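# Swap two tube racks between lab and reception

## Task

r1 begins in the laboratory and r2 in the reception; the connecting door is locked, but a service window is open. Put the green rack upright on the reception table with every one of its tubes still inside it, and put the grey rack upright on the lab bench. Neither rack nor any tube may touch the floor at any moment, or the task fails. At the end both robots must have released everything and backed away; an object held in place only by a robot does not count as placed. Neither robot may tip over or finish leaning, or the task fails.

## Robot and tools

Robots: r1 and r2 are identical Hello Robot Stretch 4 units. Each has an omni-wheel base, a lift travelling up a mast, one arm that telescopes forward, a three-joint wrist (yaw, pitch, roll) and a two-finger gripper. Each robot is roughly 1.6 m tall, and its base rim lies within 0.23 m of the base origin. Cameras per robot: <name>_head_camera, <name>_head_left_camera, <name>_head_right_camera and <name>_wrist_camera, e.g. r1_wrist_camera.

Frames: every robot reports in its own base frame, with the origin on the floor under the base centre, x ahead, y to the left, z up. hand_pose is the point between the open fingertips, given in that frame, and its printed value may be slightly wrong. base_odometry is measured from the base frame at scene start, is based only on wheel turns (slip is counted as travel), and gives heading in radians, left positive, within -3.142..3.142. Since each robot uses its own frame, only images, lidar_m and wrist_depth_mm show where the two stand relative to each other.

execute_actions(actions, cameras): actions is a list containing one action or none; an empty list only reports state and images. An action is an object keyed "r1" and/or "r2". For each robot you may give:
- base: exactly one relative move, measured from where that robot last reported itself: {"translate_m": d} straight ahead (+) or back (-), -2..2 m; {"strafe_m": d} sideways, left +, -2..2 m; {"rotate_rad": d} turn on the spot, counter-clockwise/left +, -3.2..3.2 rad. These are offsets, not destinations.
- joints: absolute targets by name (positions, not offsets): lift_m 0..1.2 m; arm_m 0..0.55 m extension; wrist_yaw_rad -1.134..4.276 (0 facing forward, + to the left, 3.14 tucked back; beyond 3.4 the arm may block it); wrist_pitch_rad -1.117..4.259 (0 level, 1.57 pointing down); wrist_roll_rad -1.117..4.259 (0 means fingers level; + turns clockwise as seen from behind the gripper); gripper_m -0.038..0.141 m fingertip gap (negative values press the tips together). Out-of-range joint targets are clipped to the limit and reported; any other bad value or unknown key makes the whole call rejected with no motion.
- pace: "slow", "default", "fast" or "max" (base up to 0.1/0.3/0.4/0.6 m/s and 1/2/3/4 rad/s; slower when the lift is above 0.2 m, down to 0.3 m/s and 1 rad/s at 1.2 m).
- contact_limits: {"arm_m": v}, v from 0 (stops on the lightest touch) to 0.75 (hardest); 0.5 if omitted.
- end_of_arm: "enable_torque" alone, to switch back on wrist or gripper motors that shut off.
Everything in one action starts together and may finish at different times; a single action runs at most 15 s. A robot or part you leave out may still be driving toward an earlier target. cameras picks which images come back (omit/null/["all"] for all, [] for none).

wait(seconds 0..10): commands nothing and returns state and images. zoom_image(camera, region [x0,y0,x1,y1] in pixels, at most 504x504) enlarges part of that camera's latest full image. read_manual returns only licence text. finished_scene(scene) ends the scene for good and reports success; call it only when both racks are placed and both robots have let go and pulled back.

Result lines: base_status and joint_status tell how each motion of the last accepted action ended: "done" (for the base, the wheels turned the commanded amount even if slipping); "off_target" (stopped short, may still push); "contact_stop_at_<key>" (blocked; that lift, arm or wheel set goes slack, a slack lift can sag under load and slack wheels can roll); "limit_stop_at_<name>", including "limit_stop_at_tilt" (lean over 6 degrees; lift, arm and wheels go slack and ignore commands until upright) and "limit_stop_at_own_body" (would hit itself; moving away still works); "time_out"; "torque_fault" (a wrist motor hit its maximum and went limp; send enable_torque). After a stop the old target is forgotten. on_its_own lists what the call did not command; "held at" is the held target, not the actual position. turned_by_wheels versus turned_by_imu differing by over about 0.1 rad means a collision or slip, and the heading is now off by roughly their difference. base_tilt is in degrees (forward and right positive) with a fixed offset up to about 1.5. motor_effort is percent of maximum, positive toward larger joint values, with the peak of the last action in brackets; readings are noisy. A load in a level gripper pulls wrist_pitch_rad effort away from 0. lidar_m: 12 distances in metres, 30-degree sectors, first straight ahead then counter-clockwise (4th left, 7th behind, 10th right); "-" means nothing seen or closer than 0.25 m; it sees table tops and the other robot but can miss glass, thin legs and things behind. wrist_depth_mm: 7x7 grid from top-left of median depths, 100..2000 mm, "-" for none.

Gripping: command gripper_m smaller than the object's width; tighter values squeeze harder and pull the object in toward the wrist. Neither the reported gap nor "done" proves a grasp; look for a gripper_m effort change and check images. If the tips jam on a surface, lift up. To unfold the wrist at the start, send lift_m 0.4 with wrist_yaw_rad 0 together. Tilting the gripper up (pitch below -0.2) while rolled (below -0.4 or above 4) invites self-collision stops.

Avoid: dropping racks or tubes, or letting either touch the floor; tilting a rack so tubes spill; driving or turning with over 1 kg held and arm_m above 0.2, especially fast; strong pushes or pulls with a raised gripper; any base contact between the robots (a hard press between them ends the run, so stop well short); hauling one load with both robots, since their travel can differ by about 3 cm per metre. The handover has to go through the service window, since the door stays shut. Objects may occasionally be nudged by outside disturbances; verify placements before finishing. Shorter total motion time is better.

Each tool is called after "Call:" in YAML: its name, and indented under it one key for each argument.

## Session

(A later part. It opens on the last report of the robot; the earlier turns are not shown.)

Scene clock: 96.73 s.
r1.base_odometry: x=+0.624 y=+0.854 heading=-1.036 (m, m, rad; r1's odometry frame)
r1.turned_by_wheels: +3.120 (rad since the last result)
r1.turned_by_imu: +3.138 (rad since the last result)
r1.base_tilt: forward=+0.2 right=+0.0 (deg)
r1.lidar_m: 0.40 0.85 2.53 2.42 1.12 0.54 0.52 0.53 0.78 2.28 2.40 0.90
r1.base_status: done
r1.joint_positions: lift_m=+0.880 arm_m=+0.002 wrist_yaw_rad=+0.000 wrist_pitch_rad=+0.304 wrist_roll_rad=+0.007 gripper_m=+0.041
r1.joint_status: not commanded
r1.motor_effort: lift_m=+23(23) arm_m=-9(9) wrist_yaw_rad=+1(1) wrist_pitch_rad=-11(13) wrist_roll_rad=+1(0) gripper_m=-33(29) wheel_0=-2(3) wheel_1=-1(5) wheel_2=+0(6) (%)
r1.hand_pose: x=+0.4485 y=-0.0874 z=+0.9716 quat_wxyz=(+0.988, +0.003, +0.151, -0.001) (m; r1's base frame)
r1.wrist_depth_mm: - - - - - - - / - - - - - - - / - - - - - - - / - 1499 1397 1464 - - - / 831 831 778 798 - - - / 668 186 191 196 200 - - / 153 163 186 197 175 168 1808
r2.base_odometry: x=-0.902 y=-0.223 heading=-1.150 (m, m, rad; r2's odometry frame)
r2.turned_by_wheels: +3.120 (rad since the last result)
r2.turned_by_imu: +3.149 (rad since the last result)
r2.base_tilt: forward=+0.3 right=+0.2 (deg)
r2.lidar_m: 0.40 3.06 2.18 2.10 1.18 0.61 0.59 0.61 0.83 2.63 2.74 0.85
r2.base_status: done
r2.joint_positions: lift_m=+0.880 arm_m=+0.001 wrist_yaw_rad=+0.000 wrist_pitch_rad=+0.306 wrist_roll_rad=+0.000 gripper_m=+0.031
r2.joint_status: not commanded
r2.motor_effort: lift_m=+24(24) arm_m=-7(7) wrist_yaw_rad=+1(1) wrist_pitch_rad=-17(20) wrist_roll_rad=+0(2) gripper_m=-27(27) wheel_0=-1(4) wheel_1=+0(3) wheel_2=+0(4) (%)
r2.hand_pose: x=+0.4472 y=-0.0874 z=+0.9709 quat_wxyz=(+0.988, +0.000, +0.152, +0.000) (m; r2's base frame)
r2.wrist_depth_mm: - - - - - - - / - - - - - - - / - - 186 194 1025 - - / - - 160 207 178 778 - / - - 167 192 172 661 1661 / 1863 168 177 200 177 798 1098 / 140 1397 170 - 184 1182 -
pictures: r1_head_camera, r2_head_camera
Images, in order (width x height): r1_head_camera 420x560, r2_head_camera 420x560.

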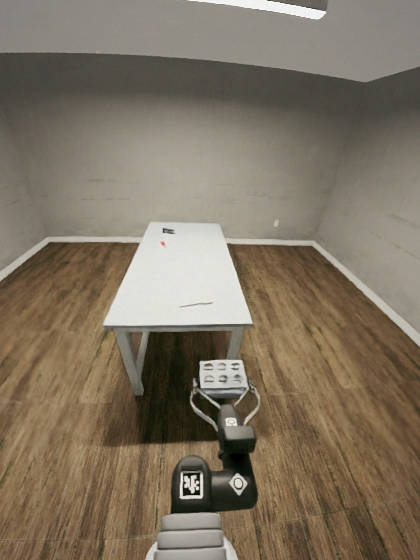

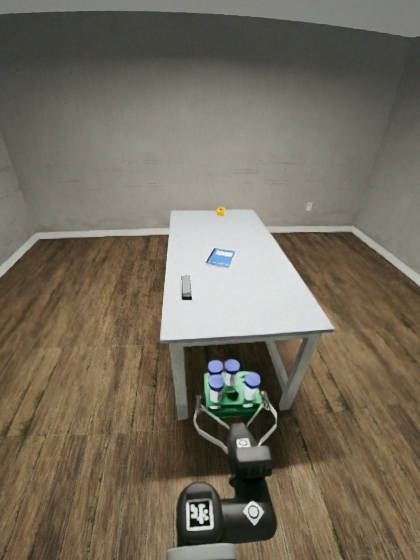

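Call:
execute_actions:
  actions:
    - {"r1":{"base":{"translate_m":0.42},"joints":{"lift_m":0.8,"arm_m":0.2}},"r2":{"base":{"strafe_m":-0.13},"joints":{"lift_m":0.8,"arm_m":0.2}}}
  cameras: []

Call:
execute_actions:
  actions:
    - {"r1":{"joints":{"lift_m":0.74,"arm_m":0.47}},"r2":{"base":{"translate_m":0.35},"joints":{"lift_m":0.76,"arm_m":0.25}}}
  cameras: []

Call:
execute_actions:
  actions:
    - {"r1":{"joints":{"lift_m":0.72},"pace":"slow"},"r2":{"joints":{"lift_m":0.722}}}
  cameras: ["r1_head_camera","r2_head_camera"]

Scene clock: 103.00 s.
r1.base_odometry: x=+0.838 y=+0.493 heading=-1.036 (m, m, rad; r1's odometry frame)
r1.turned_by_wheels: +0.000 (rad since the last result)
r1.turned_by_imu: -0.003 (rad since the last result)
r1.base_tilt: forward=+0.3 right=-0.1 (deg)
r1.lidar_m: 0.42 0.44 0.60 2.40 1.78 1.00 0.92 0.96 1.58 2.27 2.36 0.45
r1.base_status: done
r1.joint_positions: lift_m=+0.800 arm_m=+0.199 wrist_yaw_rad=+0.000 wrist_pitch_rad=+0.304 wrist_roll_rad=+0.007 gripper_m=+0.041
r1.joint_status: all done
r1.motor_effort: lift_m=+16(22) arm_m=+8(7) wrist_yaw_rad=+0(3) wrist_pitch_rad=-13(13) wrist_roll_rad=+0(1) gripper_m=-28(31) wheel_0=+0(4) wheel_1=+0(4) wheel_2=+2(8) (%)
r1.hand_pose: x=+0.6447 y=-0.0874 z=+0.8923 quat_wxyz=(+0.989, +0.003, +0.151, +0.000) (m; r1's base frame)
r1.wrist_depth_mm: - - - - - - - / - - - - - - - / - - - - - - - / - 991 1042 1118 - - - / 609 634 603 615 - - - / 455 186 191 196 201 - - / 153 163 186 198 175 168 1708
r2.base_odometry: x=-1.021 y=-0.276 heading=-1.150 (m, m, rad; r2's odometry frame)
r2.turned_by_wheels: +0.000 (rad since the last result)
r2.turned_by_imu: -0.003 (rad since the last result)
r2.base_tilt: forward=+0.3 right=+0.2 (deg)
r2.lidar_m: 0.59 0.84 2.32 2.23 1.19 0.61 0.58 0.60 1.12 2.50 2.59 0.85
r2.base_status: done
r2.joint_positions: lift_m=+0.800 arm_m=+0.199 wrist_yaw_rad=+0.000 wrist_pitch_rad=+0.306 wrist_roll_rad=+0.000 gripper_m=+0.031
r2.joint_status: all done
r2.motor_effort: lift_m=+17(23) arm_m=+7(8) wrist_yaw_rad=+1(2) wrist_pitch_rad=-18(18) wrist_roll_rad=-1(1) gripper_m=-29(29) wheel_0=+1(6) wheel_1=+0(7) wheel_2=+1(2) (%)
r2.hand_pose: x=+0.6448 y=-0.0874 z=+0.8916 quat_wxyz=(+0.988, +0.000, +0.152, +0.000) (m; r2's base frame)
r2.wrist_depth_mm: - - - - - - - / - - - - - - - / - - 185 195 759 - - / - 831 160 207 178 591 - / - 535 168 191 172 445 480 / 427 168 177 200 178 554 530 / 140 488 170 - 183 1160 -
pictures: none
No camera images: the call's "cameras" was empty. Leave "cameras" out to get every camera's image.

Scene clock: 105.67 s.
r1.base_odometry: x=+0.838 y=+0.493 heading=-1.036 (m, m, rad; r1's odometry frame)
r1.turned_by_wheels: +0.000 (rad since the last result)
r1.turned_by_imu: -0.001 (rad since the last result)
r1.base_tilt: forward=+0.1 right=+0.1 (deg)
r1.lidar_m: 0.41 0.42 0.59 2.42 1.75 1.02 0.94 0.97 1.58 2.27 2.37 0.45
r1.base_status: not commanded
r1.joint_positions: lift_m=+0.740 arm_m=+0.468 wrist_yaw_rad=+0.000 wrist_pitch_rad=+0.303 wrist_roll_rad=+0.007 gripper_m=+0.041
r1.joint_status: all done
r1.motor_effort: lift_m=+15(16) arm_m=+9(10) wrist_yaw_rad=-1(1) wrist_pitch_rad=-12(11) wrist_roll_rad=+0(1) gripper_m=-26(29) wheel_0=+0(0) wheel_1=-1(0) wheel_2=+1(2) (%)
r1.hand_pose: x=+0.9147 y=-0.0874 z=+0.8323 quat_wxyz=(+0.989, +0.003, +0.151, +0.000) (m; r1's base frame)
r1.wrist_depth_mm: - - - - - - - / - - - - - - - / - - - - - - - / 723 750 768 820 - - - / 466 477 449 462 517 - - / 345 186 191 197 200 1808 - / 153 163 185 198 176 168 1537
r2.base_odometry: x=-0.878 y=-0.595 heading=-1.150 (m, m, rad; r2's odometry frame)
r2.turned_by_wheels: +0.000 (rad since the last result)
r2.turned_by_imu: -0.002 (rad since the last result)
r2.base_tilt: forward=+0.3 right=+0.2 (deg)
r2.lidar_m: 0.45 0.47 2.33 2.21 1.66 0.98 0.92 0.97 1.64 2.50 0.67 0.48
r2.base_status: done
r2.joint_positions: lift_m=+0.760 arm_m=+0.249 wrist_yaw_rad=+0.000 wrist_pitch_rad=+0.306 wrist_roll_rad=+0.000 gripper_m=+0.031
r2.joint_status: all done
r2.motor_effort: lift_m=+17(17) arm_m=+7(8) wrist_yaw_rad=+1(2) wrist_pitch_rad=-17(18) wrist_roll_rad=+0(2) gripper_m=-30(27) wheel_0=-1(6) wheel_1=+0(6) wheel_2=+1(8) (%)
r2.hand_pose: x=+0.6948 y=-0.0874 z=+0.8516 quat_wxyz=(+0.988, +0.000, +0.152, +0.000) (m; r2's base frame)
r2.wrist_depth_mm: - - - - - - - / - - - - - - - / - - 187 195 180 831 - / - 634 161 208 178 488 466 / 473 445 168 192 172 357 355 / 332 167 177 200 178 268 - / 140 265 170 - 184 247 -
pictures: none
No camera images: the call's "cameras" was empty. Leave "cameras" out to get every camera's image.

Scene clock: 106.67 s.
r1.base_odometry: x=+0.838 y=+0.493 heading=-1.036 (m, m, rad; r1's odometry frame)
r1.turned_by_wheels: +0.000 (rad since the last result)
r1.turned_by_imu: +0.000 (rad since the last result)
r1.base_tilt: forward=+0.3 right=+0.0 (deg)
r1.lidar_m: 0.39 0.43 0.57 2.41 1.77 1.02 0.93 0.96 1.58 2.28 2.35 0.44
r1.base_status: not commanded
r1.joint_positions: lift_m=+0.720 arm_m=+0.468 wrist_yaw_rad=+0.000 wrist_pitch_rad=+0.303 wrist_roll_rad=+0.007 gripper_m=+0.041
r1.joint_status: all done
r1.motor_effort: lift_m=+15(17) arm_m=+8(8) wrist_yaw_rad=+0(0) wrist_pitch_rad=-13(12) wrist_roll_rad=+0(0) gripper_m=-28(27) wheel_0=+0(0) wheel_1=-1(0) wheel_2=+1(1) (%)
r1.hand_pose: x=+0.9147 y=-0.0874 z=+0.8123 quat_wxyz=(+0.989, +0.003, +0.151, +0.000) (m; r1's base frame)
r1.wrist_depth_mm: - - - - - - - / - - - - - - - / - - - - - - - / 634 668 699 732 - - - / 413 424 402 410 462 - - / 307 186 191 196 201 340 1983 / 153 163 185 198 175 167 1464
r2.base_odometry: x=-0.878 y=-0.595 heading=-1.150 (m, m, rad; r2's odometry frame)
r2.turned_by_wheels: +0.000 (rad since the last result)
r2.turned_by_imu: +0.000 (rad since the last result)
r2.base_tilt: forward=+0.3 right=+0.2 (deg)
r2.lidar_m: 0.45 0.47 2.32 2.22 1.67 0.98 0.92 0.96 1.61 2.51 0.66 0.46
r2.base_status: not commanded
r2.joint_positions: lift_m=+0.722 arm_m=+0.249 wrist_yaw_rad=+0.000 wrist_pitch_rad=+0.306 wrist_roll_rad=+0.000 gripper_m=+0.031
r2.joint_status: all done
r2.motor_effort: lift_m=+16(16) arm_m=+7(7) wrist_yaw_rad=+1(1) wrist_pitch_rad=-17(17) wrist_roll_rad=-3(1) gripper_m=-27(30) wheel_0=-1(1) wheel_1=-1(1) wheel_2=+1(1) (%)
r2.hand_pose: x=+0.6948 y=-0.0874 z=+0.8136 quat_wxyz=(+0.988, +0.000, +0.152, +0.000) (m; r2's base frame)
r2.wrist_depth_mm: - - - - - - - / - - - - - - - / - - 185 196 182 597 - / - 517 161 208 179 397 379 / 347 368 168 192 172 293 286 / 285 168 177 200 177 219 - / 140 216 169 - 183 201 -
pictures: r1_head_camera, r2_head_camera
Images, in order (width x height): r1_head_camera 420x560, r2_head_camera 420x560.

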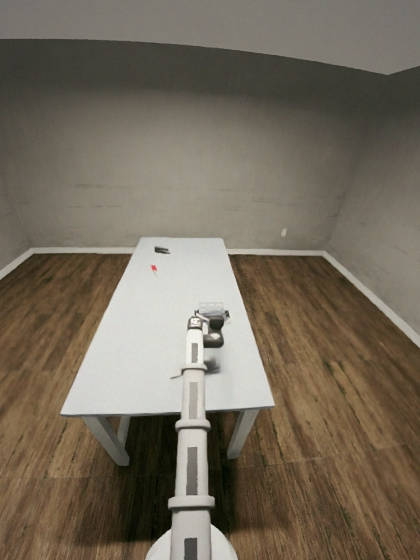

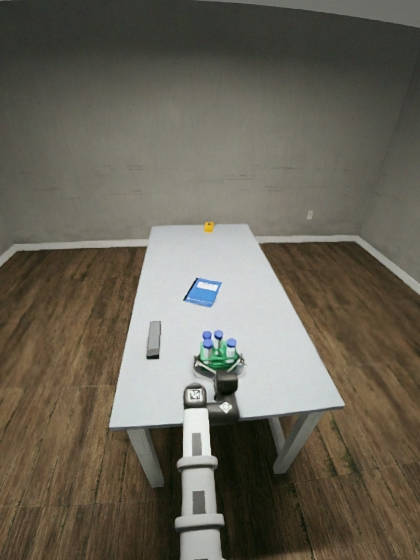

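Call:
execute_actions:
  actions:
    - {"r1":{"joints":{"lift_m":0.709},"pace":"slow"},"r2":{"joints":{"lift_m":0.709},"pace":"slow"}}
  cameras: []

Call:
execute_actions:
  actions:
    - {"r1":{"joints":{"gripper_m":0.141}},"r2":{"joints":{"gripper_m":0.141}}}
  cameras: []

Call:
execute_actions:
  actions:
    - {"r1":{"base":{"translate_m":-0.2},"joints":{"arm_m":0,"lift_m":0.76}},"r2":{"base":{"translate_m":-0.2},"joints":{"arm_m":0}}}
  cameras: ["r1_wrist_camera","r2_wrist_camera"]

Scene clock: 109.30 s.
r1.base_odometry: x=+0.838 y=+0.493 heading=-1.036 (m, m, rad; r1's odometry frame)
r1.turned_by_wheels: +0.000 (rad since the last result)
r1.turned_by_imu: -0.001 (rad since the last result)
r1.base_tilt: forward=+0.1 right=+0.1 (deg)
r1.lidar_m: 0.39 0.41 0.59 2.41 1.77 1.03 0.96 0.98 1.59 2.29 2.36 0.46
r1.base_status: not commanded
r1.joint_positions: lift_m=+0.709 arm_m=+0.468 wrist_yaw_rad=+0.000 wrist_pitch_rad=+0.303 wrist_roll_rad=+0.007 gripper_m=+0.041
r1.joint_status: all done
r1.motor_effort: lift_m=+15(14) arm_m=+8(8) wrist_yaw_rad=+2(0) wrist_pitch_rad=-12(12) wrist_roll_rad=+1(0) gripper_m=-29(30) wheel_0=+0(0) wheel_1=-1(0) wheel_2=+1(1) (%)
r1.hand_pose: x=+0.9147 y=-0.0874 z=+0.8013 quat_wxyz=(+0.989, +0.003, +0.151, +0.000) (m; r1's base frame)
r1.wrist_depth_mm: - - - - - - - / - - - - - - - / - - - - - - - / 591 627 647 676 - - - / 384 397 375 382 430 - - / 287 186 191 196 200 317 1921 / 153 163 186 198 175 168 262
r2.base_odometry: x=-0.878 y=-0.595 heading=-1.150 (m, m, rad; r2's odometry frame)
r2.turned_by_wheels: +0.000 (rad since the last result)
r2.turned_by_imu: -0.001 (rad since the last result)
r2.base_tilt: forward=+0.3 right=+0.2 (deg)
r2.lidar_m: 0.46 0.48 2.32 2.22 1.66 0.97 0.93 0.94 1.60 2.50 0.69 0.49
r2.base_status: not commanded
r2.joint_positions: lift_m=+0.709 arm_m=+0.249 wrist_yaw_rad=+0.000 wrist_pitch_rad=+0.306 wrist_roll_rad=+0.000 gripper_m=+0.031
r2.joint_status: all done
r2.motor_effort: lift_m=+16(16) arm_m=+7(7) wrist_yaw_rad=+1(1) wrist_pitch_rad=-16(17) wrist_roll_rad=-1(1) gripper_m=-31(27) wheel_0=-1(1) wheel_1=-1(0) wheel_2=+1(1) (%)
r2.hand_pose: x=+0.6948 y=-0.0874 z=+0.8006 quat_wxyz=(+0.988, +0.000, +0.152, +0.000) (m; r2's base frame)
r2.wrist_depth_mm: - - - - - - - / - - - - - - - / - 1160 186 194 484 554 - / 564 480 160 206 178 368 353 / 327 340 168 192 172 270 265 / 265 168 176 200 178 202 - / 140 199 170 - 181 186 -
pictures: none
No camera images: the call's "cameras" was empty. Leave "cameras" out to get every camera's image.

Scene clock: 111.40 s.
r1.base_odometry: x=+0.838 y=+0.493 heading=-1.036 (m, m, rad; r1's odometry frame)
r1.turned_by_wheels: +0.000 (rad since the last result)
r1.turned_by_imu: +0.000 (rad since the last result)
r1.base_tilt: forward=+0.1 right=+0.0 (deg)
r1.lidar_m: 0.39 0.44 0.59 2.40 1.78 1.02 0.93 0.97 1.59 2.28 2.34 0.45
r1.base_status: not commanded
r1.joint_positions: lift_m=+0.709 arm_m=+0.468 wrist_yaw_rad=+0.000 wrist_pitch_rad=+0.302 wrist_roll_rad=+0.007 gripper_m=+0.141
r1.joint_status: all done
r1.motor_effort: lift_m=+15(15) arm_m=+8(8) wrist_yaw_rad=+2(1) wrist_pitch_rad=-7(12) wrist_roll_rad=+1(0) gripper_m=+2(29) wheel_0=+0(0) wheel_1=-1(1) wheel_2=+1(1) (%)
r1.hand_pose: x=+0.9148 y=-0.0874 z=+0.8016 quat_wxyz=(+0.989, +0.003, +0.151, +0.000) (m; r1's base frame)
r1.wrist_depth_mm: - - - - - - - / - - - - - - - / - - - - - - - / 597 634 661 691 - - - / 389 399 259 389 436 - - / 289 202 227 230 220 319 1983 / 228 193 190 196 200 238 270
r2.base_odometry: x=-0.878 y=-0.595 heading=-1.150 (m, m, rad; r2's odometry frame)
r2.turned_by_wheels: +0.000 (rad since the last result)
r2.turned_by_imu: -0.001 (rad since the last result)
r2.base_tilt: forward=+0.3 right=+0.2 (deg)
r2.lidar_m: 0.46 0.48 2.33 2.23 1.66 0.98 0.91 0.97 1.61 2.50 0.67 0.48
r2.base_status: not commanded
r2.joint_positions: lift_m=+0.709 arm_m=+0.249 wrist_yaw_rad=+0.000 wrist_pitch_rad=+0.302 wrist_roll_rad=+0.000 gripper_m=+0.141
r2.joint_status: all done
r2.motor_effort: lift_m=+16(16) arm_m=+6(6) wrist_yaw_rad=+1(2) wrist_pitch_rad=-4(15) wrist_roll_rad=-1(2) gripper_m=+2(29) wheel_0=-1(1) wheel_1=+0(0) wheel_2=+1(1) (%)
r2.hand_pose: x=+0.6952 y=-0.0874 z=+0.8018 quat_wxyz=(+0.989, +0.000, +0.150, +0.000) (m; r2's base frame)
r2.wrist_depth_mm: - - - - - - - / - - - - - - - / - - 209 219 500 564 - / 585 500 190 233 349 377 357 / 340 345 196 224 204 256 270 / 270 210 203 202 211 216 219 / 224 211 208 - 199 188 -
pictures: none
No camera images: the call's "cameras" was empty. Leave "cameras" out to get every camera's image.

Scene clock: 113.87 s.
r1.base_odometry: x=+0.736 y=+0.665 heading=-1.036 (m, m, rad; r1's odometry frame)
r1.turned_by_wheels: +0.000 (rad since the last result)
r1.turned_by_imu: +0.000 (rad since the last result)
r1.base_tilt: forward=+0.2 right=+0.0 (deg)
r1.lidar_m: 0.61 0.61 2.53 2.41 1.46 0.79 0.74 0.76 1.32 2.29 2.36 0.65
r1.base_status: done
r1.joint_positions: lift_m=+0.760 arm_m=+0.002 wrist_yaw_rad=+0.000 wrist_pitch_rad=+0.302 wrist_roll_rad=+0.007 gripper_m=+0.141
r1.joint_status: all done
r1.motor_effort: lift_m=+23(24) arm_m=-9(11) wrist_yaw_rad=+0(1) wrist_pitch_rad=-6(7) wrist_roll_rad=+0(0) gripper_m=+1(1) wheel_0=+0(4) wheel_1=+0(5) wheel_2=-1(7) (%)
r1.hand_pose: x=+0.4487 y=-0.0875 z=+0.8520 quat_wxyz=(+0.989, +0.003, +0.151, -0.001) (m; r1's base frame)
r1.wrist_depth_mm: - - - - - - - / - - - - - - - / - - - - - - - / 820 842 891 891 - - - / 521 535 549 564 580 - - / 407 413 449 459 445 1863 - / 1366 1078 466 477 500 1499 1576
r2.base_odometry: x=-0.959 y=-0.413 heading=-1.150 (m, m, rad; r2's odometry frame)
r2.turned_by_wheels: +0.000 (rad since the last result)
r2.turned_by_imu: +0.000 (rad since the last result)
r2.base_tilt: forward=+0.3 right=+0.2 (deg)
r2.lidar_m: 0.64 0.68 2.30 2.20 1.40 0.76 0.72 0.76 1.34 2.50 2.59 0.67
r2.base_status: done
r2.joint_positions: lift_m=+0.709 arm_m=+0.001 wrist_yaw_rad=+0.000 wrist_pitch_rad=+0.302 wrist_roll_rad=+0.000 gripper_m=+0.141
r2.joint_status: all done
r2.motor_effort: lift_m=+16(16) arm_m=-7(8) wrist_yaw_rad=+2(0) wrist_pitch_rad=-3(11) wrist_roll_rad=-2(0) gripper_m=+0(2) wheel_0=+0(3) wheel_1=+1(6) wheel_2=-1(9) (%)
r2.hand_pose: x=+0.4475 y=-0.0875 z=+0.8016 quat_wxyz=(+0.989, +0.000, +0.150, +0.000) (m; r2's base frame)
r2.wrist_depth_mm: - - - - - - - / - - - 1661 - - - / - - 732 627 627 580 - / - 512 469 466 477 500 525 / 473 477 492 1661 1618 544 1430 / 1464 211 1366 1430 1336 597 1205 / 1336 554 1255 - 1138 946 1042
pictures: r1_wrist_camera, r2_wrist_camera
camera_calibration (this result's frames):
r1_wrist_camera: T_world_to_cam=[[-0.0529429, -0.997368, 0.0495328, -0.121385], [-0.206642, -0.0375866, -0.977694, 0.996033], [0.976983, -0.0619976, -0.204108, -0.0528131], [0, 0, 0, 1]] pos_world=[0.250993, -0.0869027, 0.969048]
r2_wrist_camera: T_world_to_cam=[[-0.0574733, -0.995043, -0.0811537, -0.000286337], [-0.33691, 0.0958506, -0.936645, 0.958034], [0.939781, -0.0264906, -0.340749, 0.0762877], [0, 0, 0, 1]] pos_world=[0.251062, -0.0900922, 0.92331]
Images, in order (width x height): r1_wrist_camera 616x392, r2_wrist_camera 616x392.

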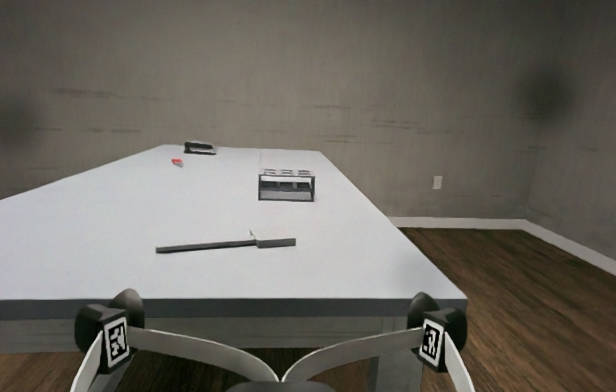

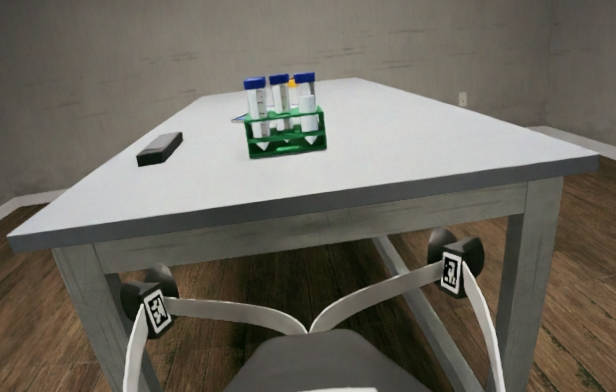

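Call:
finished_scene:
  scene: 2

The scene is finished: the task was done.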